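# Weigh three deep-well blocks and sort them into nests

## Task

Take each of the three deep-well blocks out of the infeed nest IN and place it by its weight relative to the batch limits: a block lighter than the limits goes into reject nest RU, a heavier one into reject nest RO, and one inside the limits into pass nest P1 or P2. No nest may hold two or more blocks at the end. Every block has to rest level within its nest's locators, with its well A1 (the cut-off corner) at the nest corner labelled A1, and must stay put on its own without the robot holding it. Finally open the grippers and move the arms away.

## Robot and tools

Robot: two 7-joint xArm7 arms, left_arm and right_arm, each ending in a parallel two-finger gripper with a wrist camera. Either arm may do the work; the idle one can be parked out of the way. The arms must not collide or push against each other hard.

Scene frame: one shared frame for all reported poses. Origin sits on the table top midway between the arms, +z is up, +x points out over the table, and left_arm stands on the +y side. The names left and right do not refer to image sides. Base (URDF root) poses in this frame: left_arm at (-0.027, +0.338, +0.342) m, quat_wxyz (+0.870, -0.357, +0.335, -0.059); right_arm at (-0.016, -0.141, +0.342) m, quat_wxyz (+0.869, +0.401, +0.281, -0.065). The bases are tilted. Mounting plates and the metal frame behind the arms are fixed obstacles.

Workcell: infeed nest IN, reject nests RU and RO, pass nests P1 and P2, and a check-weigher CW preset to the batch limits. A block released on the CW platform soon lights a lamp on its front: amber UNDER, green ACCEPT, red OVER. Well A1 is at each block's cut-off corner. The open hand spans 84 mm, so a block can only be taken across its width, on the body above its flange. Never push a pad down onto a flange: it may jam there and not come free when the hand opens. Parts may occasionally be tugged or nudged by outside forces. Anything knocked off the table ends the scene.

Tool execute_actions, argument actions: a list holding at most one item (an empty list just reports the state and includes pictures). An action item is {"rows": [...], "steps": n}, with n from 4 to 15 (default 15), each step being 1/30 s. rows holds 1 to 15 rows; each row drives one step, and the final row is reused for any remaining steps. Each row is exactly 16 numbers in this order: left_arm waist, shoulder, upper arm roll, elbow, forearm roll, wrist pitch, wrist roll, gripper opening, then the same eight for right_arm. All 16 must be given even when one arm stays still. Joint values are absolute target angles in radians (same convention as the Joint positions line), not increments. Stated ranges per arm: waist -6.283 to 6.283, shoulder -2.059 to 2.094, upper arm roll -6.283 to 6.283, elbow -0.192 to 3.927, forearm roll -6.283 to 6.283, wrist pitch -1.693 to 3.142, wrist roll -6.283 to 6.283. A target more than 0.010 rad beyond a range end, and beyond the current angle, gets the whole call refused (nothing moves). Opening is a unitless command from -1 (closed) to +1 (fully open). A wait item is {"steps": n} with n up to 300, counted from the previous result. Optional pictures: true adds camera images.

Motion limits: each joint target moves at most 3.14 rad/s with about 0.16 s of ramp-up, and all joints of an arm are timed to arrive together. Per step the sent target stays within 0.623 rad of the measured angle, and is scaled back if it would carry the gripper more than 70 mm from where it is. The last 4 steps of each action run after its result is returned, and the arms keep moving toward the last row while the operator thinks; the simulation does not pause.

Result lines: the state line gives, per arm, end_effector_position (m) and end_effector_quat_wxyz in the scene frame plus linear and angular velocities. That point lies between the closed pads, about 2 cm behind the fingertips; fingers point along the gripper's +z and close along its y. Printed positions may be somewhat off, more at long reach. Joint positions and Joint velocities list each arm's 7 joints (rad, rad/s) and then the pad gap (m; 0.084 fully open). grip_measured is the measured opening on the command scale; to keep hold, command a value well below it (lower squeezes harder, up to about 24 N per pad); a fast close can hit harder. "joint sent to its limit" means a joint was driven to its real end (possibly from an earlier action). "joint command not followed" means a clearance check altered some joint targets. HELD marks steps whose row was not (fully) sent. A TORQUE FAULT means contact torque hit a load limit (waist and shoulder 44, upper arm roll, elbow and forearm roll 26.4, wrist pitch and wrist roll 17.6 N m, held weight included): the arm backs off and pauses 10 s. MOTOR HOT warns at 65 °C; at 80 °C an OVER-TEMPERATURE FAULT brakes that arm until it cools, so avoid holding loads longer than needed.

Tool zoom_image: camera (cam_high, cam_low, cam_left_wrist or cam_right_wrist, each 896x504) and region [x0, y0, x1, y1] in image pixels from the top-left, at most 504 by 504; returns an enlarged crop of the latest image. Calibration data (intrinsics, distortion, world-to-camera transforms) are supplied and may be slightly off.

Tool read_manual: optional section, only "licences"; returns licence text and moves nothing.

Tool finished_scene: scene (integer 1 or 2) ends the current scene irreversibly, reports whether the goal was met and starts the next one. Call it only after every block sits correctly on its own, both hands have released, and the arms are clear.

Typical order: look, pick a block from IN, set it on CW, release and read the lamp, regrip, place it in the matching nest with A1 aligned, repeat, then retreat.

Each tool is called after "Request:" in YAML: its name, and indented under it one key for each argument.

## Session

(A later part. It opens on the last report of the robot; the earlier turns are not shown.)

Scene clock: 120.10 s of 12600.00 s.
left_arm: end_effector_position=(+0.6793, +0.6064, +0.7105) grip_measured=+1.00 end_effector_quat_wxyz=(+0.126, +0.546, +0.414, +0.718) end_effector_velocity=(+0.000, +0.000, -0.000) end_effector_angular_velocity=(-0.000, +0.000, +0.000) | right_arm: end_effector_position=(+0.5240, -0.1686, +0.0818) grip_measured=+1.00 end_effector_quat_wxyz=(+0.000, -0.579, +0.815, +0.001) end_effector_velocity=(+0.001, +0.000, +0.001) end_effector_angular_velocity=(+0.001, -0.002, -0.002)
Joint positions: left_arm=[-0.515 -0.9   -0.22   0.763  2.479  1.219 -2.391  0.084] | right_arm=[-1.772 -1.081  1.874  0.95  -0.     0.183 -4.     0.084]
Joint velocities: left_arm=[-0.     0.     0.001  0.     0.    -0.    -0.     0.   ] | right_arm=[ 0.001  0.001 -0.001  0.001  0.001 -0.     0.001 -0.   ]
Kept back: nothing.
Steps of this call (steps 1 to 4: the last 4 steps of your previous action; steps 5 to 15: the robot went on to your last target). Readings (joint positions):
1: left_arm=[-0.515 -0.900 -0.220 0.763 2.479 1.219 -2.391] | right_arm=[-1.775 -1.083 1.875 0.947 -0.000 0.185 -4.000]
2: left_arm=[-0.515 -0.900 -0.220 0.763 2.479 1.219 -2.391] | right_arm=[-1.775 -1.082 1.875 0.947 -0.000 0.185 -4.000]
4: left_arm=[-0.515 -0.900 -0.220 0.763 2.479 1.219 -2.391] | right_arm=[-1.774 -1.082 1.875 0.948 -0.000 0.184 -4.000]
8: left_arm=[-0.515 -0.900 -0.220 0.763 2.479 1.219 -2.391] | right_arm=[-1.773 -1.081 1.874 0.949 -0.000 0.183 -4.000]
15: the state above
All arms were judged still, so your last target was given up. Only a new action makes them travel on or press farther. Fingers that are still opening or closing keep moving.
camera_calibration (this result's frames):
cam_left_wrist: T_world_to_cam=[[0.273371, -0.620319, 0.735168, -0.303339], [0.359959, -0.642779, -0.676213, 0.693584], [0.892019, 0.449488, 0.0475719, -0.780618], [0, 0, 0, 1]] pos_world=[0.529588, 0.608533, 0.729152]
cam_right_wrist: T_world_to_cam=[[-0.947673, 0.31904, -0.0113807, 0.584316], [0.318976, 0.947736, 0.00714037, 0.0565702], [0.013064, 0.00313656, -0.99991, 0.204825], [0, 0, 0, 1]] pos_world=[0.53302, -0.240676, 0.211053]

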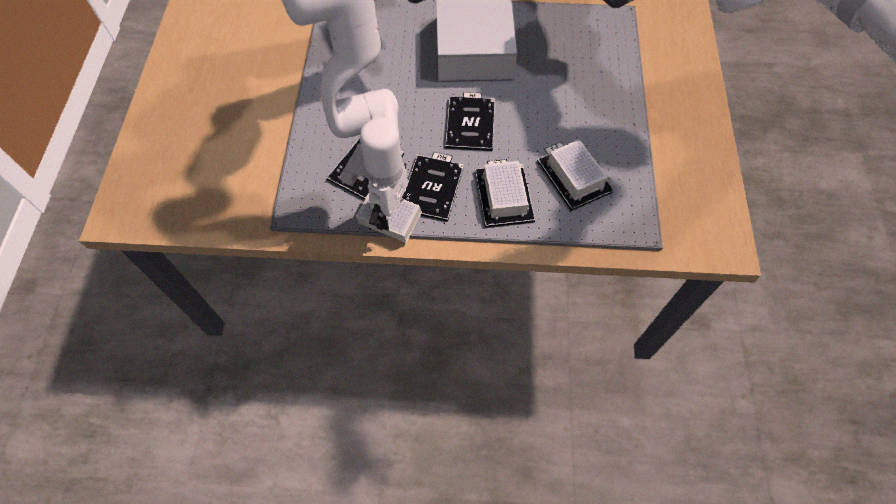

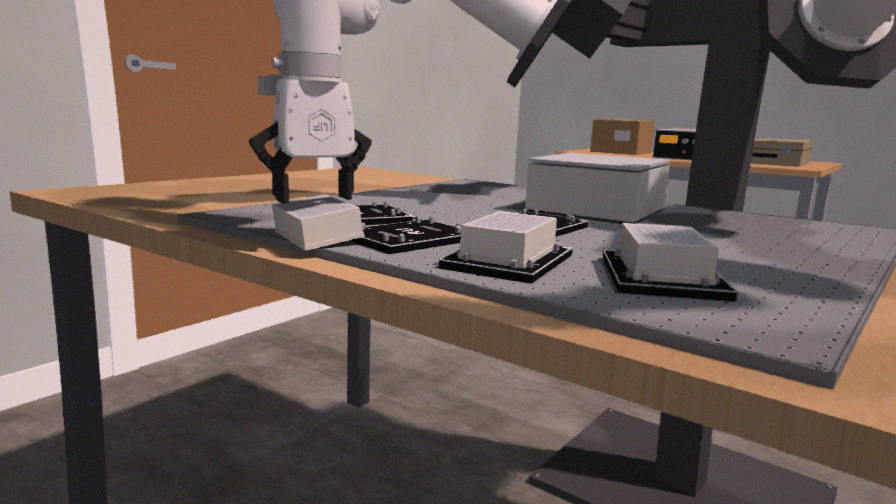

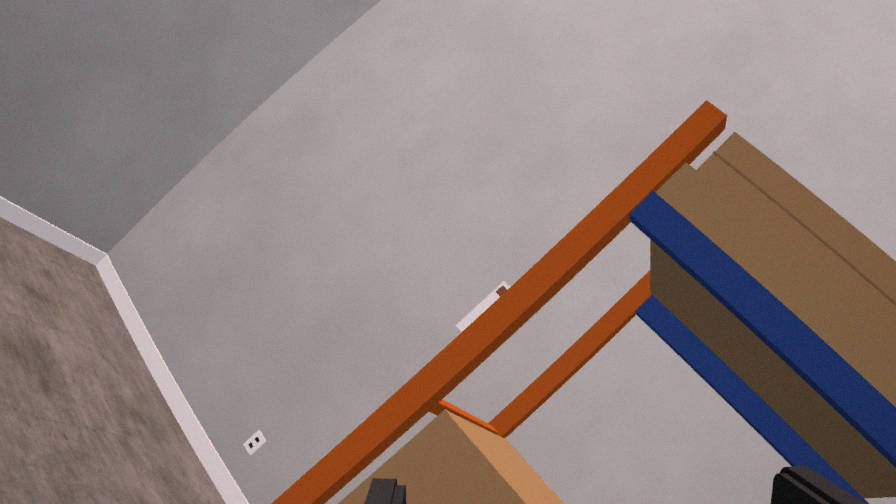

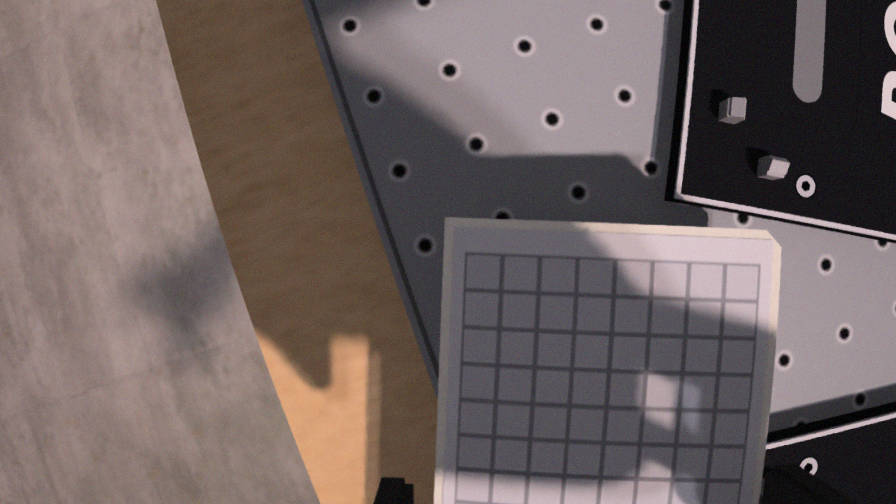

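Request:
execute_actions:
  actions:
    - {"rows":[[-0.515,-0.9,-0.22,0.763,2.479,1.219,-2.391,1,-1.7601,-1.0699,1.8583,0.9142,0,0.162,-3.978,1]],"steps":15}

Request:
execute_actions:
  actions:
    - {"steps":15}
  pictures: true

Scene clock: 120.97 s of 12600.00 s.
left_arm: end_effector_position=(+0.6793, +0.6064, +0.7105) grip_measured=+1.00 end_effector_quat_wxyz=(+0.126, +0.546, +0.414, +0.718) end_effector_velocity=(-0.000, -0.000, +0.001) end_effector_angular_velocity=(+0.000, -0.001, -0.001) | right_arm: end_effector_position=(+0.5172, -0.1775, +0.0821) grip_measured=+1.00 end_effector_quat_wxyz=(+0.000, -0.565, +0.825, +0.000) end_effector_velocity=(+0.001, +0.003, +0.001) end_effector_angular_velocity=(+0.004, -0.004, +0.004)
Joint positions: left_arm=[-0.515 -0.9   -0.22   0.763  2.479  1.219 -2.391  0.084] | right_arm=[-1.76  -1.07   1.859  0.915 -0.     0.162 -3.978  0.084]
Joint velocities: left_arm=[ 0.    -0.001 -0.001 -0.    -0.    -0.001 -0.     0.   ] | right_arm=[ 0.002 -0.001  0.003  0.002  0.    -0.002 -0.    -0.   ]
Steps of this call (steps 1 to 15: nothing new was sent; steps 16 to 26: the first 11 steps of this action). Readings (joint positions):
16: left_arm=[-0.515 -0.900 -0.220 0.763 2.479 1.219 -2.391] | right_arm=[-1.772 -1.081 1.874 0.949 -0.000 0.182 -3.999]
17: left_arm=[-0.515 -0.900 -0.220 0.763 2.479 1.219 -2.391] | right_arm=[-1.769 -1.079 1.871 0.942 -0.000 0.177 -3.994]
19: left_arm=[-0.515 -0.900 -0.220 0.763 2.479 1.219 -2.391] | right_arm=[-1.762 -1.072 1.862 0.921 -0.000 0.166 -3.983]
23: left_arm=[-0.515 -0.900 -0.220 0.763 2.479 1.219 -2.391] | right_arm=[-1.761 -1.070 1.858 0.914 0.000 0.162 -3.978]
26: the state above

Scene clock: 121.47 s of 12600.00 s.
left_arm: end_effector_position=(+0.6793, +0.6064, +0.7105) grip_measured=+1.00 end_effector_quat_wxyz=(+0.126, +0.546, +0.414, +0.718) end_effector_velocity=(-0.001, +0.001, +0.002) end_effector_angular_velocity=(-0.001, -0.004, +0.001) | right_arm: end_effector_position=(+0.5170, -0.1779, +0.0819) grip_measured=+1.00 end_effector_quat_wxyz=(-0.000, -0.565, +0.825, +0.000) end_effector_velocity=(-0.000, +0.001, +0.000) end_effector_angular_velocity=(+0.002, -0.000, +0.001)
Joint positions: left_arm=[-0.515 -0.9   -0.22   0.763  2.479  1.219 -2.391  0.084] | right_arm=[-1.76  -1.07   1.858  0.914 -0.     0.162 -3.978  0.084]
Joint velocities: left_arm=[-0.    -0.003 -0.002  0.001 -0.    -0.001  0.     0.   ] | right_arm=[ 0.     0.     0.001  0.     0.    -0.     0.     0.   ]
Kept back: nothing.
Steps of this call (steps 1 to 4: the last 4 steps of your previous action; steps 5 to 15: the robot went on to your last target). Readings (joint positions):
1: left_arm=[-0.515 -0.900 -0.220 0.763 2.479 1.219 -2.391] | right_arm=[-1.760 -1.070 1.859 0.915 -0.000 0.162 -3.978]
2: left_arm=[-0.515 -0.900 -0.220 0.763 2.479 1.219 -2.391] | right_arm=[-1.760 -1.070 1.859 0.915 -0.000 0.162 -3.978]
4: left_arm=[-0.515 -0.900 -0.220 0.763 2.479 1.219 -2.391] | right_arm=[-1.760 -1.070 1.858 0.914 -0.000 0.162 -3.978]
8: left_arm=[-0.515 -0.900 -0.220 0.763 2.479 1.219 -2.391] | right_arm=[-1.760 -1.070 1.858 0.914 -0.000 0.162 -3.978]
15: the state above
All arms were judged still, so your last target was given up. Only a new action makes them travel on or press farther. Fingers that are still opening or closing keep moving.
camera_calibration (this result's frames):
cam_left_wrist: T_world_to_cam=[[0.273371, -0.620319, 0.735169, -0.303339], [0.359959, -0.64278, -0.676213, 0.693584], [0.892019, 0.449488, 0.047572, -0.780618], [0, 0, 0, 1]] pos_world=[0.529588, 0.608533, 0.729152]
cam_right_wrist: T_world_to_cam=[[-0.936118, 0.351502, -0.0113594, 0.580488], [0.351463, 0.936187, 0.00531017, 0.0489309], [0.0125011, 0.000978542, -0.999921, 0.20498], [0, 0, 0, 1]] pos_world=[0.523645, -0.250051, 0.211298]

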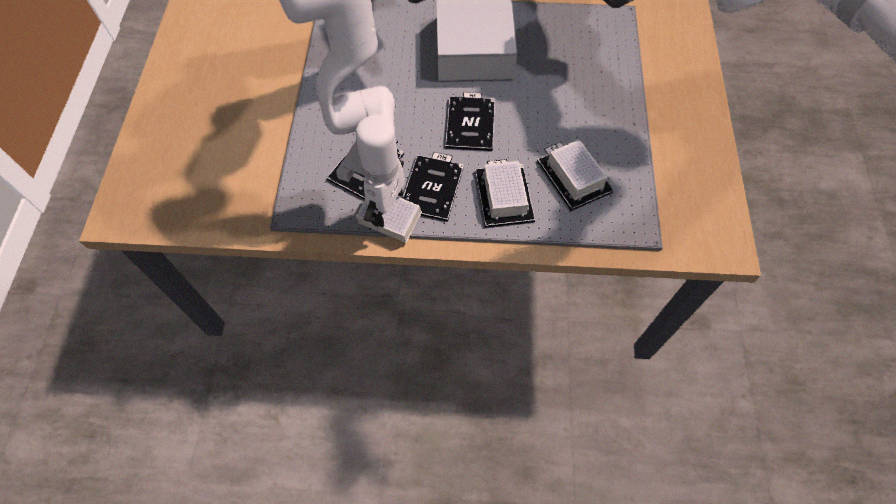

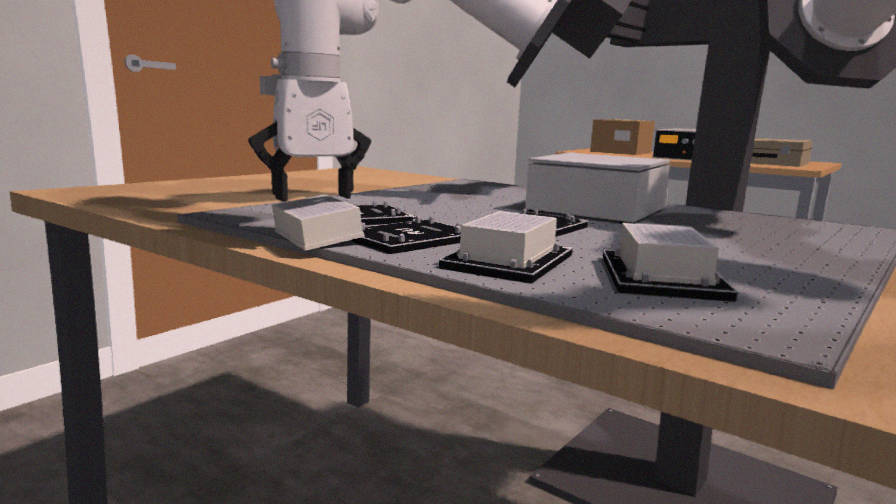

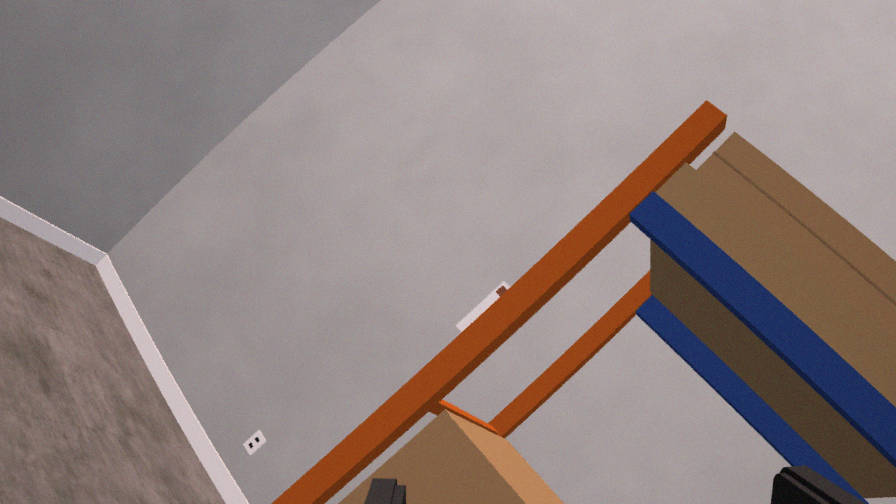

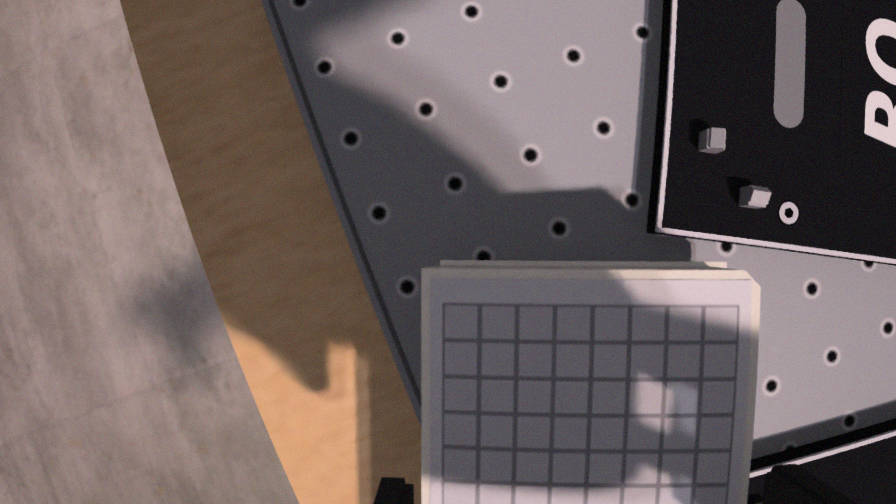

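Aligned. Slow descent.

Request:
execute_actions:
  actions:
    - {"rows":[[-0.515,-0.9,-0.22,0.763,2.479,1.219,-2.391,1,-1.786,-1.0772,1.8705,0.9255,0,0.150,-3.978,1]],"steps":15}

Request:
execute_actions:
  actions:
    - {"rows":[[-0.515,-0.9,-0.22,0.763,2.479,1.219,-2.391,1,-1.8125,-1.0846,1.8827,0.9374,0,0.1377,-3.978,1]],"steps":15}

Request:
execute_actions:
  actions:
    - {"rows":[[-0.515,-0.9,-0.22,0.763,2.479,1.219,-2.391,1,-1.8387,-1.092,1.895,0.9495,0,0.125,-3.978,1]],"steps":15}
  pictures: true

Scene clock: 122.00 s of 12600.00 s.
left_arm: end_effector_position=(+0.6793, +0.6064, +0.7105) grip_measured=+1.00 end_effector_quat_wxyz=(+0.126, +0.546, +0.414, +0.718) end_effector_velocity=(-0.000, +0.001, +0.000) end_effector_angular_velocity=(-0.001, -0.001, +0.002) | right_arm: end_effector_position=(+0.5171, -0.1779, +0.0746) grip_measured=+1.00 end_effector_quat_wxyz=(-0.000, -0.565, +0.825, +0.000) end_effector_velocity=(+0.001, +0.002, +0.002) end_effector_angular_velocity=(+0.003, -0.004, +0.002)
Joint positions: left_arm=[-0.515 -0.9   -0.22   0.763  2.479  1.219 -2.391  0.084] | right_arm=[-1.786 -1.077  1.871  0.926 -0.     0.15  -3.978  0.084]
Joint velocities: left_arm=[ 0.    -0.002  0.     0.    -0.     0.001  0.     0.   ] | right_arm=[ 0.004  0.001  0.001  0.001  0.    -0.     0.    -0.   ]
Steps of this call (steps 1 to 5: nothing new was sent; steps 6 to 16: the first 11 steps of this action). Readings (joint positions):
6: left_arm=[-0.515 -0.900 -0.220 0.763 2.479 1.219 -2.391] | right_arm=[-1.761 -1.070 1.859 0.915 0.000 0.161 -3.978]
7: left_arm=[-0.515 -0.900 -0.220 0.763 2.479 1.219 -2.391] | right_arm=[-1.767 -1.072 1.862 0.918 0.000 0.158 -3.978]
9: left_arm=[-0.515 -0.900 -0.220 0.763 2.479 1.219 -2.391] | right_arm=[-1.781 -1.076 1.869 0.924 -0.000 0.152 -3.978]
13: left_arm=[-0.515 -0.900 -0.220 0.763 2.479 1.219 -2.391] | right_arm=[-1.786 -1.077 1.870 0.925 0.000 0.150 -3.978]
16: the state above

Scene clock: 122.50 s of 12600.00 s.
left_arm: end_effector_position=(+0.6793, +0.6064, +0.7105) grip_measured=+1.00 end_effector_quat_wxyz=(+0.126, +0.546, +0.414, +0.718) end_effector_velocity=(-0.000, -0.001, +0.000) end_effector_angular_velocity=(+0.001, -0.000, -0.002) | right_arm: end_effector_position=(+0.5171, -0.1781, +0.0670) grip_measured=+1.00 end_effector_quat_wxyz=(-0.001, -0.565, +0.825, +0.000) end_effector_velocity=(+0.001, +0.002, +0.001) end_effector_angular_velocity=(+0.003, -0.002, +0.002)
Joint positions: left_arm=[-0.515 -0.9   -0.22   0.763  2.479  1.219 -2.391  0.084] | right_arm=[-1.812 -1.085  1.883  0.938 -0.     0.138 -3.978  0.084]
Joint velocities: left_arm=[ 0.     0.001 -0.001 -0.001 -0.    -0.001  0.     0.   ] | right_arm=[ 0.002  0.     0.002  0.001 -0.001 -0.     0.001 -0.   ]
Steps of this call (steps 1 to 4: the last 4 steps of your previous action; steps 5 to 15: the first 11 steps of this action). Readings (joint positions):
5: left_arm=[-0.515 -0.900 -0.220 0.763 2.479 1.219 -2.391] | right_arm=[-1.787 -1.077 1.871 0.926 0.000 0.149 -3.978]
6: left_arm=[-0.515 -0.900 -0.220 0.763 2.479 1.219 -2.391] | right_arm=[-1.793 -1.079 1.874 0.930 0.000 0.146 -3.978]
8: left_arm=[-0.515 -0.900 -0.220 0.763 2.479 1.219 -2.391] | right_arm=[-1.808 -1.083 1.881 0.936 -0.000 0.140 -3.978]
12: left_arm=[-0.515 -0.900 -0.220 0.763 2.479 1.219 -2.391] | right_arm=[-1.813 -1.085 1.882 0.937 0.000 0.138 -3.978]
15: the state above

Scene clock: 123.00 s of 12600.00 s.
left_arm: end_effector_position=(+0.6793, +0.6064, +0.7105) grip_measured=+1.00 end_effector_quat_wxyz=(+0.126, +0.546, +0.414, +0.718) end_effector_velocity=(-0.000, +0.002, +0.000) end_effector_angular_velocity=(-0.001, -0.000, +0.003) | right_arm: end_effector_position=(+0.5168, -0.1783, +0.0593) grip_measured=+1.00 end_effector_quat_wxyz=(-0.001, -0.565, +0.825, +0.000) end_effector_velocity=(+0.001, +0.000, +0.000) end_effector_angular_velocity=(+0.001, -0.001, +0.000)
Joint positions: left_arm=[-0.515 -0.9   -0.22   0.763  2.479  1.219 -2.391  0.084] | right_arm=[-1.839 -1.092  1.895  0.949  0.     0.125 -3.978  0.084]
Joint velocities: left_arm=[ 0.    -0.002  0.001  0.001 -0.     0.     0.     0.   ] | right_arm=[ 0.    -0.     0.     0.     0.001 -0.001 -0.001  0.   ]
Steps of this call (steps 1 to 4: the last 4 steps of your previous action; steps 5 to 15: the first 11 steps of this action). Readings (joint positions):
5: left_arm=[-0.515 -0.900 -0.220 0.763 2.479 1.219 -2.391] | right_arm=[-1.813 -1.085 1.883 0.938 0.000 0.137 -3.978]
6: left_arm=[-0.515 -0.900 -0.220 0.763 2.479 1.219 -2.391] | right_arm=[-1.819 -1.086 1.886 0.941 0.000 0.133 -3.978]
8: left_arm=[-0.515 -0.900 -0.220 0.763 2.479 1.219 -2.391] | right_arm=[-1.834 -1.091 1.893 0.948 -0.000 0.127 -3.978]
12: left_arm=[-0.515 -0.900 -0.220 0.763 2.479 1.219 -2.391] | right_arm=[-1.839 -1.092 1.895 0.949 0.000 0.125 -3.978]
15: the state above
camera_calibration (this result's frames):
cam_left_wrist: T_world_to_cam=[[0.273371, -0.620319, 0.735169, -0.303339], [0.359959, -0.642779, -0.676213, 0.693584], [0.892019, 0.449488, 0.0475722, -0.780618], [0, 0, 0, 1]] pos_world=[0.529588, 0.608533, 0.729152]
cam_right_wrist: T_world_to_cam=[[-0.93605, 0.351695, -0.0110051, 0.580182], [0.351667, 0.936115, 0.00440364, 0.0493826], [0.0118508, 0.000251894, -0.99993, 0.182594], [0, 0, 0, 1]] pos_world=[0.52355, -0.250321, 0.188748]

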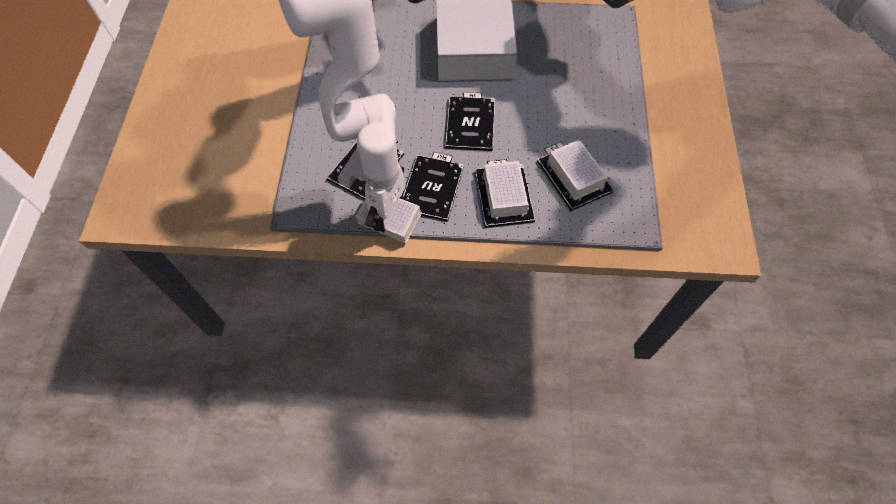

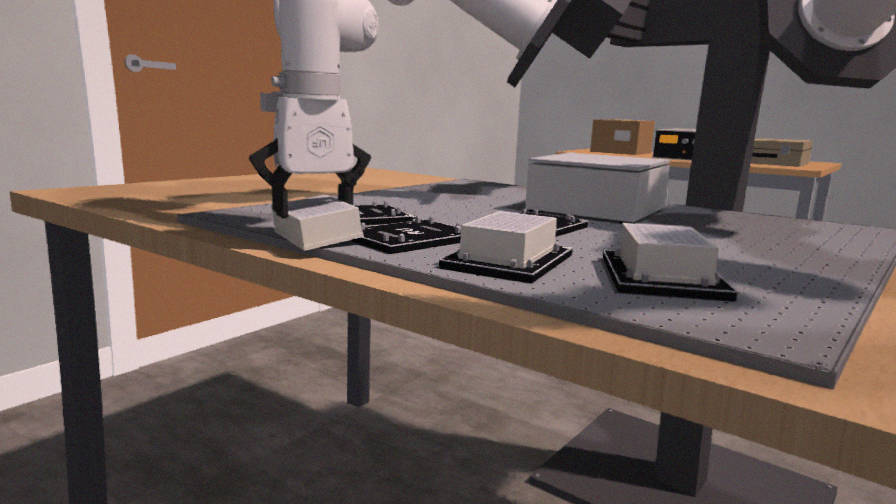

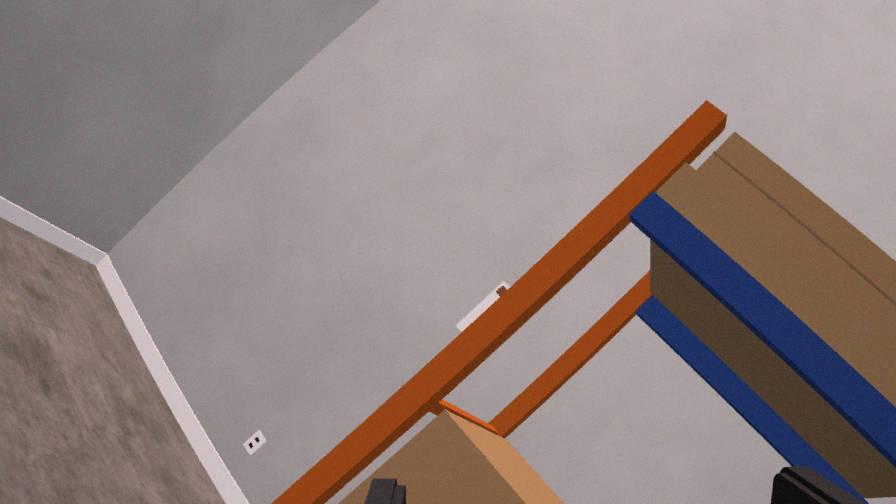

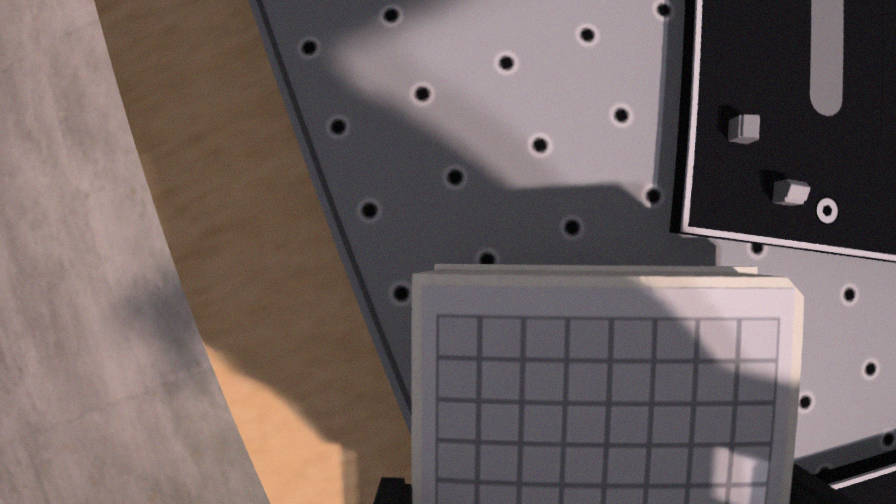

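In. Continue to ~.045 and close.

Request:
execute_actions:
  actions:
    - {"rows":[[-0.515,-0.9,-0.22,0.763,2.479,1.219,-2.391,1,-1.8648,-1.0997,1.9071,0.9621,0,0.1127,-3.978,1]],"steps":15}

Request:
execute_actions:
  actions:
    - {"rows":[[-0.515,-0.9,-0.22,0.763,2.479,1.219,-2.391,1,-1.885,-1.1057,1.9166,0.9722,0,0.103,-3.978,1]],"steps":15}

Request:
execute_actions:
  actions:
    - {"rows":[[-0.515,-0.9,-0.22,0.763,2.479,1.219,-2.391,1,-1.885,-1.1057,1.9166,0.9722,0,0.103,-3.978,0.4]],"steps":15}

Request:
execute_actions:
  actions:
    - {"rows":[[-0.515,-0.9,-0.22,0.763,2.479,1.219,-2.391,1,-1.69,-1.052,1.825,0.888,0,0.195,-3.978,0.4]],"steps":15}
  pictures: true

Scene clock: 123.60 s of 12600.00 s.
left_arm: end_effector_position=(+0.6793, +0.6064, +0.7105) grip_measured=+1.00 end_effector_quat_wxyz=(+0.126, +0.546, +0.414, +0.718) end_effector_velocity=(-0.000, -0.001, +0.001) end_effector_angular_velocity=(+0.000, -0.001, -0.001) | right_arm: end_effector_position=(+0.5177, -0.1769, +0.0528) grip_measured=+1.00 end_effector_quat_wxyz=(+0.001, -0.565, +0.825, +0.000) end_effector_velocity=(-0.000, -0.001, -0.002) end_effector_angular_velocity=(-0.001, +0.000, -0.001)
Joint positions: left_arm=[-0.515 -0.9   -0.22   0.763  2.479  1.219 -2.391  0.084] | right_arm=[-1.863 -1.099  1.907  0.963 -0.     0.113 -3.978  0.084]
Joint velocities: left_arm=[-0.     0.001 -0.001  0.    -0.     0.     0.     0.   ] | right_arm=[-0.005 -0.002  0.001  0.002  0.001 -0.002 -0.     0.   ]
Steps of this call (steps 1 to 4: the last 4 steps of your previous action; steps 5 to 7: the robot went on to your last target; steps 8 to 18: the first 11 steps of this action). Readings (joint positions):
8: left_arm=[-0.515 -0.900 -0.220 0.763 2.479 1.219 -2.391] | right_arm=[-1.839 -1.092 1.895 0.950 0.000 0.124 -3.978]
9: left_arm=[-0.515 -0.900 -0.220 0.763 2.479 1.219 -2.391] | right_arm=[-1.845 -1.094 1.898 0.954 0.000 0.121 -3.978]
11: left_arm=[-0.515 -0.900 -0.220 0.763 2.479 1.219 -2.391] | right_arm=[-1.859 -1.098 1.905 0.961 -0.000 0.115 -3.978]
15: left_arm=[-0.515 -0.900 -0.220 0.763 2.479 1.219 -2.391] | right_arm=[-1.862 -1.099 1.907 0.963 0.000 0.113 -3.978]
18: the state above

Scene clock: 124.10 s of 12600.00 s.
left_arm: end_effector_position=(+0.6793, +0.6064, +0.7105) grip_measured=+1.00 end_effector_quat_wxyz=(+0.126, +0.546, +0.414, +0.718) end_effector_velocity=(+0.000, -0.001, -0.001) end_effector_angular_velocity=(+0.000, +0.002, -0.001) | right_arm: end_effector_position=(+0.5175, -0.1765, +0.0470) grip_measured=+1.00 end_effector_quat_wxyz=(+0.001, -0.565, +0.825, +0.001) end_effector_velocity=(-0.000, +0.000, -0.002) end_effector_angular_velocity=(+0.000, -0.000, -0.001)
Joint positions: left_arm=[-0.515 -0.9   -0.22   0.763  2.479  1.219 -2.391  0.084] | right_arm=[-1.883 -1.105  1.917  0.972 -0.     0.103 -3.978  0.084]
Joint velocities: left_arm=[ 0.     0.001  0.001 -0.001 -0.    -0.001 -0.     0.   ] | right_arm=[-0.006 -0.003  0.003  0.003  0.001 -0.003  0.002  0.   ]
Steps of this call (steps 1 to 4: the last 4 steps of your previous action; steps 5 to 15: the first 11 steps of this action). Readings (joint positions):
5: left_arm=[-0.515 -0.900 -0.220 0.763 2.479 1.219 -2.391] | right_arm=[-1.864 -1.099 1.908 0.963 -0.000 0.112 -3.978]
6: left_arm=[-0.515 -0.900 -0.220 0.763 2.479 1.219 -2.391] | right_arm=[-1.869 -1.101 1.911 0.966 -0.000 0.109 -3.978]
8: left_arm=[-0.515 -0.900 -0.220 0.763 2.479 1.219 -2.391] | right_arm=[-1.879 -1.104 1.916 0.971 -0.000 0.105 -3.978]
12: left_arm=[-0.515 -0.900 -0.220 0.763 2.479 1.219 -2.391] | right_arm=[-1.882 -1.105 1.917 0.972 -0.000 0.103 -3.978]
15: the state above

Scene clock: 124.60 s of 12600.00 s.
left_arm: end_effector_position=(+0.6793, +0.6064, +0.7105) grip_measured=+1.00 end_effector_quat_wxyz=(+0.126, +0.546, +0.414, +0.718) end_effector_velocity=(+0.000, -0.001, +0.001) end_effector_angular_velocity=(-0.000, -0.001, -0.003) | right_arm: end_effector_position=(+0.5174, -0.1767, +0.0467) grip_measured=+1.00 end_effector_quat_wxyz=(+0.001, -0.565, +0.825, +0.001) end_effector_velocity=(-0.000, -0.000, -0.000) end_effector_angular_velocity=(-0.001, +0.000, +0.000)
Joint positions: left_arm=[-0.515 -0.9   -0.22   0.763  2.479  1.219 -2.391  0.084] | right_arm=[-1.883 -1.106  1.917  0.972 -0.     0.103 -3.978  0.084]
Joint velocities: left_arm=[-0.     0.001 -0.001  0.001 -0.    -0.002  0.     0.   ] | right_arm=[ 0.    -0.001 -0.    -0.     0.001  0.     0.     0.   ]
Steps of this call (steps 1 to 4: the last 4 steps of your previous action; steps 5 to 15: the first 11 steps of this action). Readings (joint positions):
5: left_arm=[-0.515 -0.900 -0.220 0.763 2.479 1.219 -2.391] | right_arm=[-1.884 -1.105 1.917 0.973 -0.000 0.103 -3.978]
6: left_arm=[-0.515 -0.900 -0.220 0.763 2.479 1.219 -2.391] | right_arm=[-1.884 -1.105 1.917 0.973 -0.000 0.103 -3.978]
8: left_arm=[-0.515 -0.900 -0.220 0.763 2.479 1.219 -2.391] | right_arm=[-1.884 -1.105 1.917 0.973 -0.000 0.103 -3.978]
12: left_arm=[-0.515 -0.900 -0.220 0.763 2.479 1.219 -2.391] | right_arm=[-1.883 -1.106 1.917 0.973 -0.000 0.103 -3.978]
15: the state above

Scene clock: 125.10 s of 12600.00 s.
left_arm: end_effector_position=(+0.6793, +0.6064, +0.7105) grip_measured=+1.00 end_effector_quat_wxyz=(+0.126, +0.546, +0.414, +0.718) end_effector_velocity=(+0.000, -0.001, -0.000) end_effector_angular_velocity=(+0.000, +0.001, -0.002) | right_arm: end_effector_position=(+0.5177, -0.1773, +0.1015) grip_measured=+1.00 end_effector_quat_wxyz=(+0.001, -0.565, +0.825, +0.000) end_effector_velocity=(-0.042, -0.037, -0.030) end_effector_angular_velocity=(-0.059, +0.103, -0.030)
Joint positions: left_arm=[-0.515 -0.9   -0.22   0.763  2.479  1.219 -2.391  0.084] | right_arm=[-1.692 -1.053  1.826  0.888 -0.     0.195 -3.978  0.084]
Joint velocities: left_arm=[-0.     0.001  0.001 -0.     0.    -0.001 -0.     0.   ] | right_arm=[-0.039 -0.006 -0.014 -0.06   0.002  0.023  0.001 -0.   ]
Steps of this call (steps 1 to 4: the last 4 steps of your previous action; steps 5 to 15: the first 11 steps of this action). Readings (joint positions):
5: left_arm=[-0.515 -0.900 -0.220 0.763 2.479 1.219 -2.391] | right_arm=[-1.883 -1.106 1.917 0.972 -0.000 0.103 -3.978]
6: left_arm=[-0.515 -0.900 -0.220 0.763 2.479 1.219 -2.391] | right_arm=[-1.876 -1.104 1.913 0.968 -0.000 0.108 -3.978]
8: left_arm=[-0.515 -0.900 -0.220 0.763 2.479 1.219 -2.391] | right_arm=[-1.816 -1.089 1.876 0.931 0.000 0.144 -3.978]
12: left_arm=[-0.515 -0.900 -0.220 0.763 2.479 1.219 -2.391] | right_arm=[-1.694 -1.053 1.825 0.894 0.000 0.190 -3.978]
15: the state above
camera_calibration (this result's frames):
cam_left_wrist: T_world_to_cam=[[0.273371, -0.620319, 0.735169, -0.303339], [0.359959, -0.642779, -0.676213, 0.693584], [0.892019, 0.449488, 0.047572, -0.780618], [0, 0, 0, 1]] pos_world=[0.529588, 0.608533, 0.729152]
cam_right_wrist: T_world_to_cam=[[-0.936214, 0.351174, -0.0134137, 0.581381], [0.351096, 0.936307, 0.00781962, 0.0479331], [0.0153054, 0.00261135, -0.999879, 0.223396], [0, 0, 0, 1]] pos_world=[0.524049, -0.249629, 0.230792]

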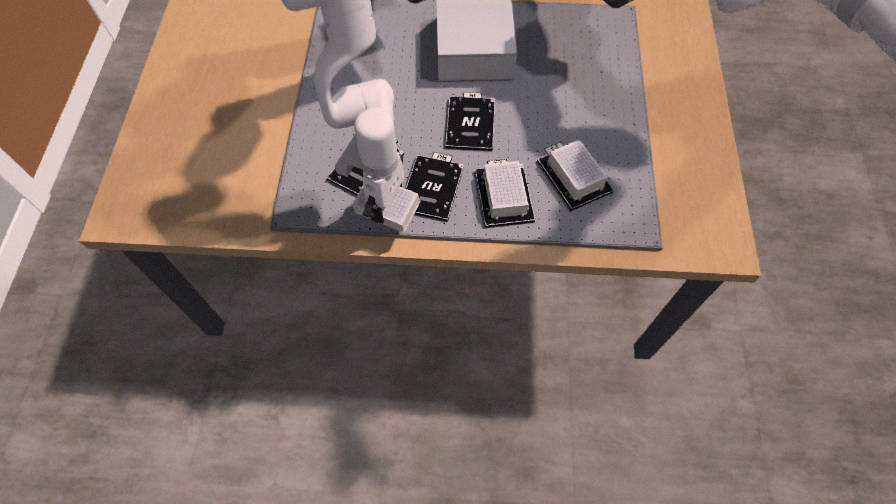

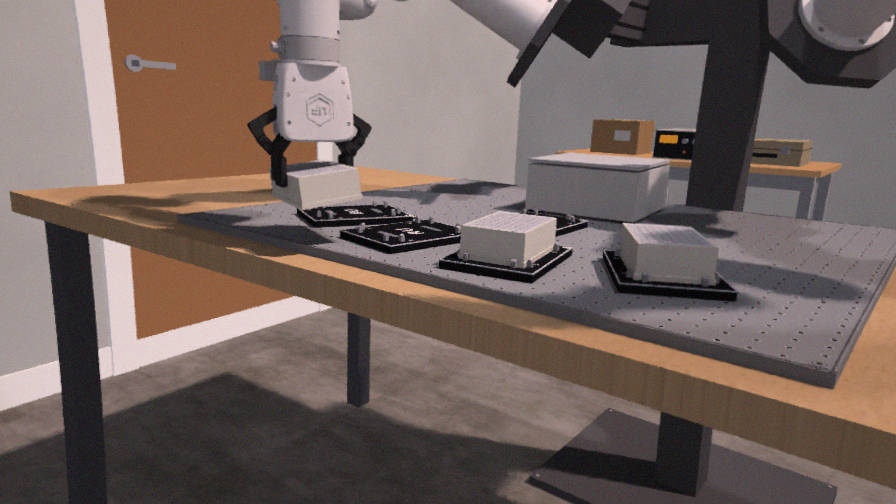

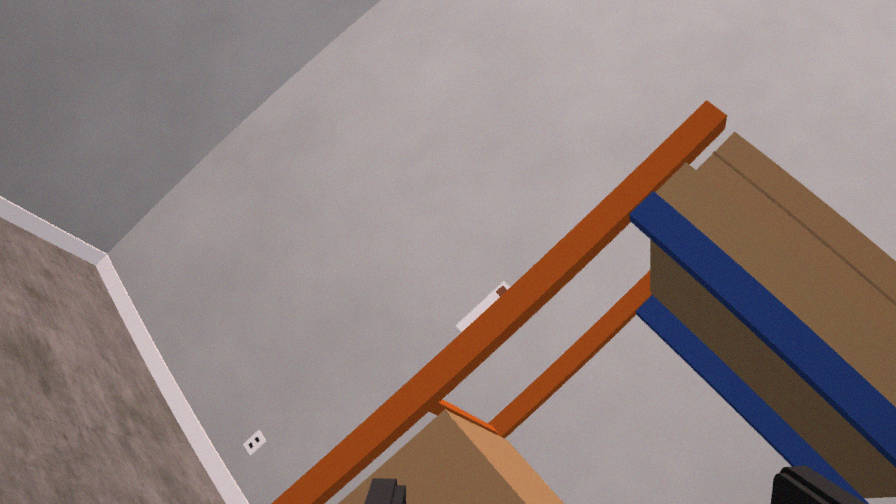

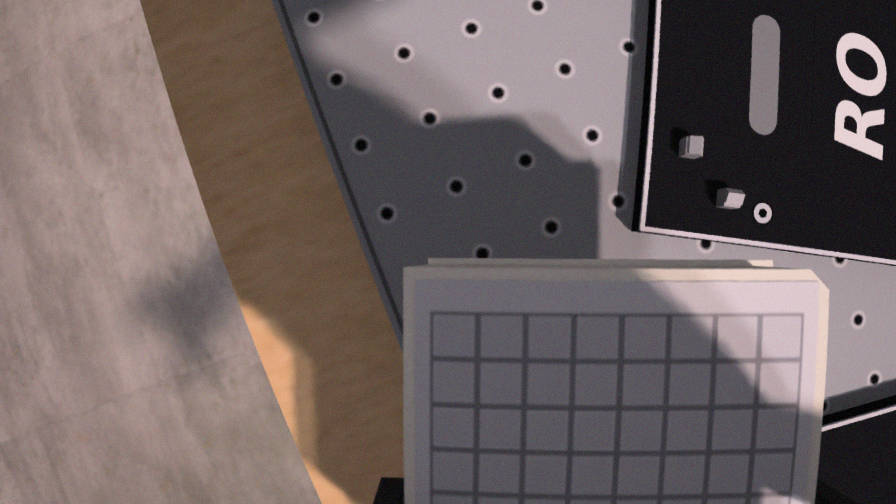

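Request:
execute_actions:
  actions:
    - {"rows":[[-0.515,-0.9,-0.22,0.763,2.479,1.219,-2.391,1,-1.65,-1.095,1.875,0.852,0,0.175,-3.55,0.4]],"steps":12}

Request:
execute_actions:
  actions:
    - {"rows":[[-0.515,-0.9,-0.22,0.763,2.479,1.219,-2.391,1,-1.62,-1.137,1.925,0.817,0,0.15,-3.13,0.4]],"steps":12}

Request:
execute_actions:
  actions:
    - {"rows":[[-0.515,-0.9,-0.22,0.763,2.479,1.219,-2.391,1,-1.59,-1.18,1.975,0.78,0,0.127,-2.71,0.4]],"steps":12}

Request:
execute_actions:
  actions:
    - {"rows":[[-0.515,-0.9,-0.22,0.763,2.479,1.219,-2.391,1,-1.5672,-1.2225,2.0255,0.7457,0,0.103,-2.29,0.4]],"steps":15}

Request:
execute_actions:
  actions:
    - {"rows":[[-0.515,-0.9,-0.22,0.763,2.479,1.219,-2.391,1,-1.633,-1.254,2.0465,0.775,0,0.0635,-2.29,0.4]],"steps":15}

Request:
execute_actions:
  actions:
    - {"steps":12}
  pictures: true

Scene clock: 125.97 s of 12600.00 s.
left_arm: end_effector_position=(+0.6793, +0.6064, +0.7105) grip_measured=+1.00 end_effector_quat_wxyz=(+0.126, +0.546, +0.414, +0.718) end_effector_velocity=(-0.000, +0.000, +0.000) end_effector_angular_velocity=(-0.000, -0.000, -0.000) | right_arm: end_effector_position=(+0.4986, -0.1468, +0.1054) grip_measured=+1.00 end_effector_quat_wxyz=(+0.005, -0.443, +0.896, +0.003) end_effector_velocity=(-0.098, +0.158, +0.019) end_effector_angular_velocity=(+0.061, +0.002, -1.016)
Joint positions: left_arm=[-0.515 -0.9   -0.22   0.763  2.479  1.219 -2.391  0.084] | right_arm=[-1.656 -1.089  1.87   0.857 -0.     0.178 -3.621  0.084]
Joint velocities: left_arm=[-0.    -0.001 -0.    -0.001 -0.    -0.001 -0.     0.   ] | right_arm=[ 0.165 -0.165  0.249 -0.126 -0.006 -0.065  1.402 -0.   ]
Steps of this call (steps 1 to 4: the last 4 steps of your previous action; steps 5 to 15: the robot went on to your last target; steps 16 to 18: nothing new was sent; steps 19 to 26: the first 8 steps of this action). Readings (joint positions):
19: left_arm=[-0.515 -0.900 -0.220 0.763 2.479 1.219 -2.391] | right_arm=[-1.690 -1.052 1.825 0.888 0.000 0.195 -3.977]
20: left_arm=[-0.515 -0.900 -0.220 0.763 2.479 1.219 -2.391] | right_arm=[-1.689 -1.053 1.826 0.887 0.000 0.194 -3.966]
22: left_arm=[-0.515 -0.900 -0.220 0.763 2.479 1.219 -2.391] | right_arm=[-1.683 -1.060 1.832 0.881 0.000 0.191 -3.892]
26: the state above

Scene clock: 126.37 s of 12600.00 s.
left_arm: end_effector_position=(+0.6793, +0.6064, +0.7105) grip_measured=+1.00 end_effector_quat_wxyz=(+0.126, +0.546, +0.414, +0.718) end_effector_velocity=(+0.000, +0.001, -0.001) end_effector_angular_velocity=(-0.001, +0.002, +0.001) | right_arm: end_effector_position=(+0.4741, -0.1197, +0.1057) grip_measured=+1.00 end_effector_quat_wxyz=(+0.005, -0.284, +0.959, +0.005) end_effector_velocity=(-0.110, +0.122, +0.002) end_effector_angular_velocity=(+0.036, +0.026, -1.002)
Joint positions: left_arm=[-0.515 -0.9   -0.22   0.763  2.479  1.219 -2.391  0.084] | right_arm=[-1.624 -1.131  1.92   0.822 -0.     0.154 -3.197  0.084]
Joint velocities: left_arm=[-0.    -0.001  0.003 -0.    -0.    -0.001  0.     0.   ] | right_arm=[ 0.123 -0.159  0.24  -0.127 -0.005 -0.078  1.353  0.   ]
Steps of this call (steps 1 to 4: the last 4 steps of your previous action; steps 5 to 12: the first 8 steps of this action). Readings (joint positions):
5: left_arm=[-0.515 -0.900 -0.220 0.763 2.479 1.219 -2.391] | right_arm=[-1.650 -1.095 1.875 0.852 0.000 0.175 -3.551]
6: left_arm=[-0.515 -0.900 -0.220 0.763 2.479 1.219 -2.391] | right_arm=[-1.650 -1.096 1.874 0.851 0.000 0.174 -3.539]
8: left_arm=[-0.515 -0.900 -0.220 0.763 2.479 1.219 -2.391] | right_arm=[-1.645 -1.102 1.880 0.846 0.000 0.170 -3.464]
12: the state above

Scene clock: 126.77 s of 12600.00 s.
left_arm: end_effector_position=(+0.6793, +0.6064, +0.7105) grip_measured=+1.00 end_effector_quat_wxyz=(+0.126, +0.546, +0.414, +0.718) end_effector_velocity=(-0.000, -0.000, +0.001) end_effector_angular_velocity=(-0.000, -0.001, -0.002) | right_arm: end_effector_position=(+0.4465, -0.0978, +0.1043) grip_measured=+1.00 end_effector_quat_wxyz=(+0.003, -0.117, +0.993, +0.004) end_effector_velocity=(-0.123, +0.095, -0.006) end_effector_angular_velocity=(+0.001, +0.043, -1.009)
Joint positions: left_arm=[-0.515 -0.9   -0.22   0.763  2.479  1.219 -2.391  0.084] | right_arm=[-1.594 -1.174  1.97   0.785 -0.     0.131 -2.777  0.084]
Joint velocities: left_arm=[ 0.    -0.001 -0.001  0.    -0.    -0.003  0.     0.   ] | right_arm=[ 0.117 -0.161  0.233 -0.137 -0.006 -0.07   1.352 -0.   ]
Steps of this call (steps 1 to 4: the last 4 steps of your previous action; steps 5 to 12: the first 8 steps of this action). Readings (joint positions):
5: left_arm=[-0.515 -0.900 -0.220 0.763 2.479 1.219 -2.391] | right_arm=[-1.620 -1.137 1.925 0.817 0.000 0.150 -3.131]
6: left_arm=[-0.515 -0.900 -0.220 0.763 2.479 1.219 -2.391] | right_arm=[-1.620 -1.138 1.924 0.816 0.000 0.149 -3.119]
8: left_arm=[-0.515 -0.900 -0.220 0.763 2.479 1.219 -2.391] | right_arm=[-1.615 -1.144 1.931 0.811 0.000 0.145 -3.044]
12: the state above

Scene clock: 127.27 s of 12600.00 s.
left_arm: end_effector_position=(+0.6793, +0.6064, +0.7105) grip_measured=+1.00 end_effector_quat_wxyz=(+0.126, +0.546, +0.414, +0.718) end_effector_velocity=(-0.000, -0.000, -0.000) end_effector_angular_velocity=(+0.000, -0.000, -0.001) | right_arm: end_effector_position=(+0.4134, -0.0793, +0.0999) grip_measured=+1.00 end_effector_quat_wxyz=(-0.001, +0.079, +0.997, +0.000) end_effector_velocity=(+0.017, -0.012, +0.002) end_effector_angular_velocity=(-0.005, -0.026, -0.189)
Joint positions: left_arm=[-0.515 -0.9   -0.22   0.763  2.479  1.219 -2.391  0.084] | right_arm=[-1.567 -1.223  2.028  0.745 -0.     0.104 -2.297  0.084]
Joint velocities: left_arm=[ 0.    -0.    -0.    -0.     0.    -0.001 -0.     0.   ] | right_arm=[-0.001 -0.    -0.035  0.005  0.004 -0.013  0.156 -0.   ]
Steps of this call (steps 1 to 4: the last 4 steps of your previous action; steps 5 to 15: the first 11 steps of this action). Readings (joint positions):
5: left_arm=[-0.515 -0.900 -0.220 0.763 2.479 1.219 -2.391] | right_arm=[-1.590 -1.180 1.975 0.780 0.000 0.127 -2.711]
6: left_arm=[-0.515 -0.900 -0.220 0.763 2.479 1.219 -2.391] | right_arm=[-1.590 -1.181 1.974 0.780 0.000 0.126 -2.699]
8: left_arm=[-0.515 -0.900 -0.220 0.763 2.479 1.219 -2.391] | right_arm=[-1.586 -1.187 1.981 0.774 0.000 0.122 -2.624]
12: left_arm=[-0.515 -0.900 -0.220 0.763 2.479 1.219 -2.391] | right_arm=[-1.570 -1.217 2.020 0.750 -0.000 0.107 -2.357]
15: the state above

Scene clock: 127.77 s of 12600.00 s.
left_arm: end_effector_position=(+0.6793, +0.6064, +0.7105) grip_measured=+1.00 end_effector_quat_wxyz=(+0.126, +0.546, +0.414, +0.718) end_effector_velocity=(+0.000, -0.000, -0.000) end_effector_angular_velocity=(+0.000, +0.000, +0.001) | right_arm: end_effector_position=(+0.4150, -0.0799, +0.0803) grip_measured=+1.00 end_effector_quat_wxyz=(-0.000, +0.084, +0.997, +0.000) end_effector_velocity=(+0.006, +0.011, +0.007) end_effector_angular_velocity=(+0.019, -0.017, +0.007)
Joint positions: left_arm=[-0.515 -0.9   -0.22   0.763  2.479  1.219 -2.391  0.084] | right_arm=[-1.633 -1.254  2.046  0.776  0.     0.063 -2.29   0.084]
Joint velocities: left_arm=[ 0.     0.001 -0.    -0.    -0.     0.002  0.     0.   ] | right_arm=[ 0.012  0.005  0.004  0.01  -0.001 -0.004  0.001 -0.   ]
Steps of this call (steps 1 to 4: the last 4 steps of your previous action; steps 5 to 15: the first 11 steps of this action). Readings (joint positions):
5: left_arm=[-0.515 -0.900 -0.220 0.763 2.479 1.219 -2.391] | right_arm=[-1.568 -1.222 2.024 0.747 0.000 0.102 -2.291]
6: left_arm=[-0.515 -0.900 -0.220 0.763 2.479 1.219 -2.391] | right_arm=[-1.576 -1.226 2.028 0.752 0.000 0.096 -2.291]
8: left_arm=[-0.515 -0.900 -0.220 0.763 2.479 1.219 -2.391] | right_arm=[-1.614 -1.245 2.041 0.770 0.000 0.074 -2.290]
12: left_arm=[-0.515 -0.900 -0.220 0.763 2.479 1.219 -2.391] | right_arm=[-1.635 -1.255 2.046 0.773 0.000 0.065 -2.290]
15: the state above

Scene clock: 128.17 s of 12600.00 s.
left_arm: end_effector_position=(+0.6793, +0.6064, +0.7105) grip_measured=+1.00 end_effector_quat_wxyz=(+0.126, +0.546, +0.414, +0.718) end_effector_velocity=(+0.000, -0.001, -0.001) end_effector_angular_velocity=(+0.000, +0.001, -0.002) | right_arm: end_effector_position=(+0.4147, -0.0802, +0.0801) grip_measured=+1.00 end_effector_quat_wxyz=(-0.000, +0.084, +0.997, -0.000) end_effector_velocity=(-0.000, -0.000, -0.000) end_effector_angular_velocity=(-0.001, +0.001, -0.001)
Joint positions: left_arm=[-0.515 -0.9   -0.22   0.763  2.479  1.219 -2.391  0.084] | right_arm=[-1.633 -1.254  2.046  0.775  0.     0.064 -2.29   0.084]
Joint velocities: left_arm=[-0.     0.001  0.001 -0.     0.    -0.001  0.     0.   ] | right_arm=[-0.001 -0.001  0.     0.     0.    -0.     0.001 -0.   ]
Kept back: nothing.
Steps of this call (steps 1 to 4: the last 4 steps of your previous action; steps 5 to 12: the robot went on to your last target). Readings (joint positions):
1: left_arm=[-0.515 -0.900 -0.220 0.763 2.479 1.219 -2.391] | right_arm=[-1.632 -1.254 2.046 0.776 -0.000 0.063 -2.290]
2: left_arm=[-0.515 -0.900 -0.220 0.763 2.479 1.219 -2.391] | right_arm=[-1.632 -1.254 2.047 0.776 -0.000 0.063 -2.290]
4: left_arm=[-0.515 -0.900 -0.220 0.763 2.479 1.219 -2.391] | right_arm=[-1.633 -1.254 2.046 0.775 -0.000 0.063 -2.290]
8: left_arm=[-0.515 -0.900 -0.220 0.763 2.479 1.219 -2.391] | right_arm=[-1.633 -1.254 2.046 0.775 0.000 0.064 -2.290]
12: the state above
camera_calibration (this result's frames):
cam_left_wrist: T_world_to_cam=[[0.273371, -0.620319, 0.735169, -0.303339], [0.359959, -0.64278, -0.676213, 0.693584], [0.892019, 0.449488, 0.047572, -0.780618], [0, 0, 0, 1]] pos_world=[0.529588, 0.608533, 0.729152]
cam_right_wrist: T_world_to_cam=[[0.155272, 0.987789, -0.0127921, 0.0489268], [0.987868, -0.155221, 0.00491054, -0.35801], [0.00286497, -0.0133994, -0.999906, 0.207137], [0, 0, 0, 1]] pos_world=[0.345476, -0.101125, 0.209501]

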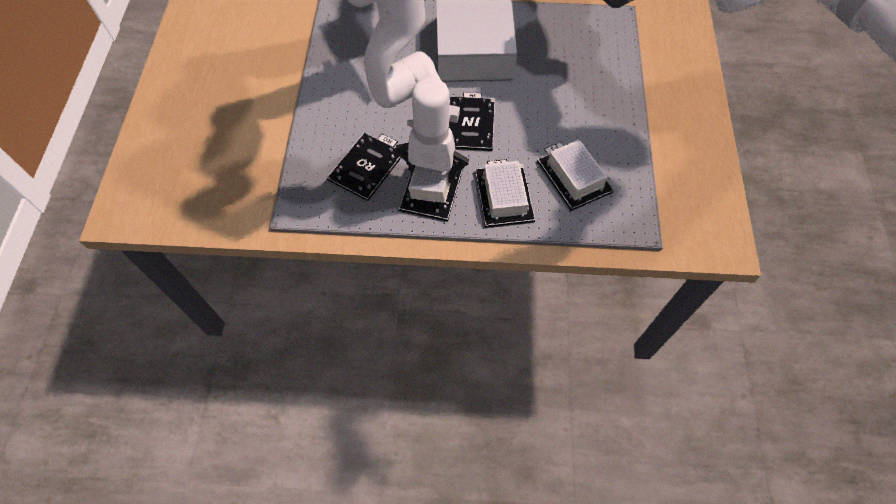

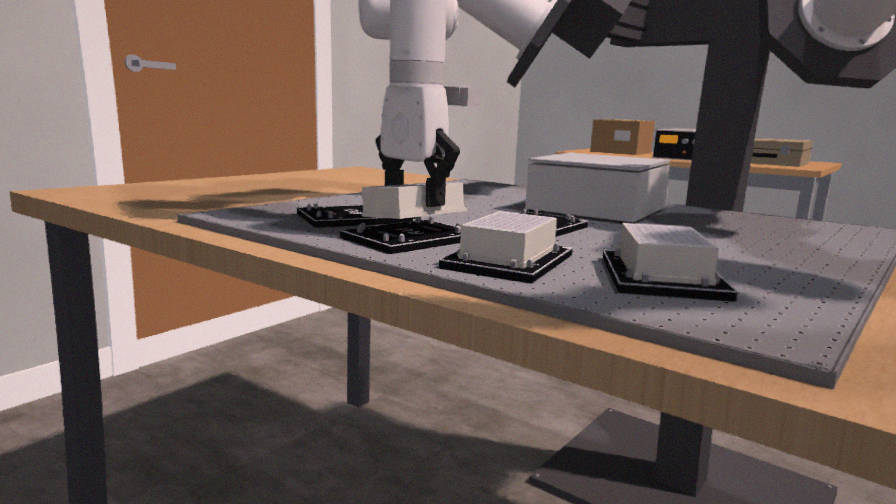

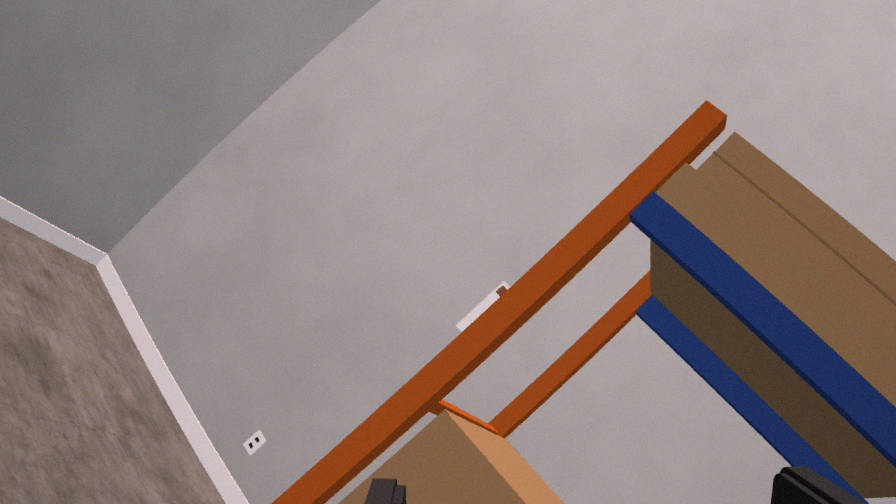

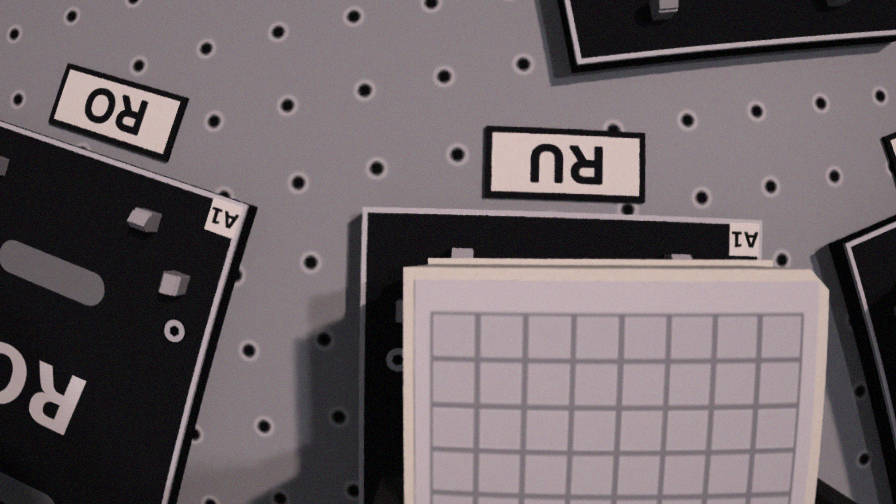

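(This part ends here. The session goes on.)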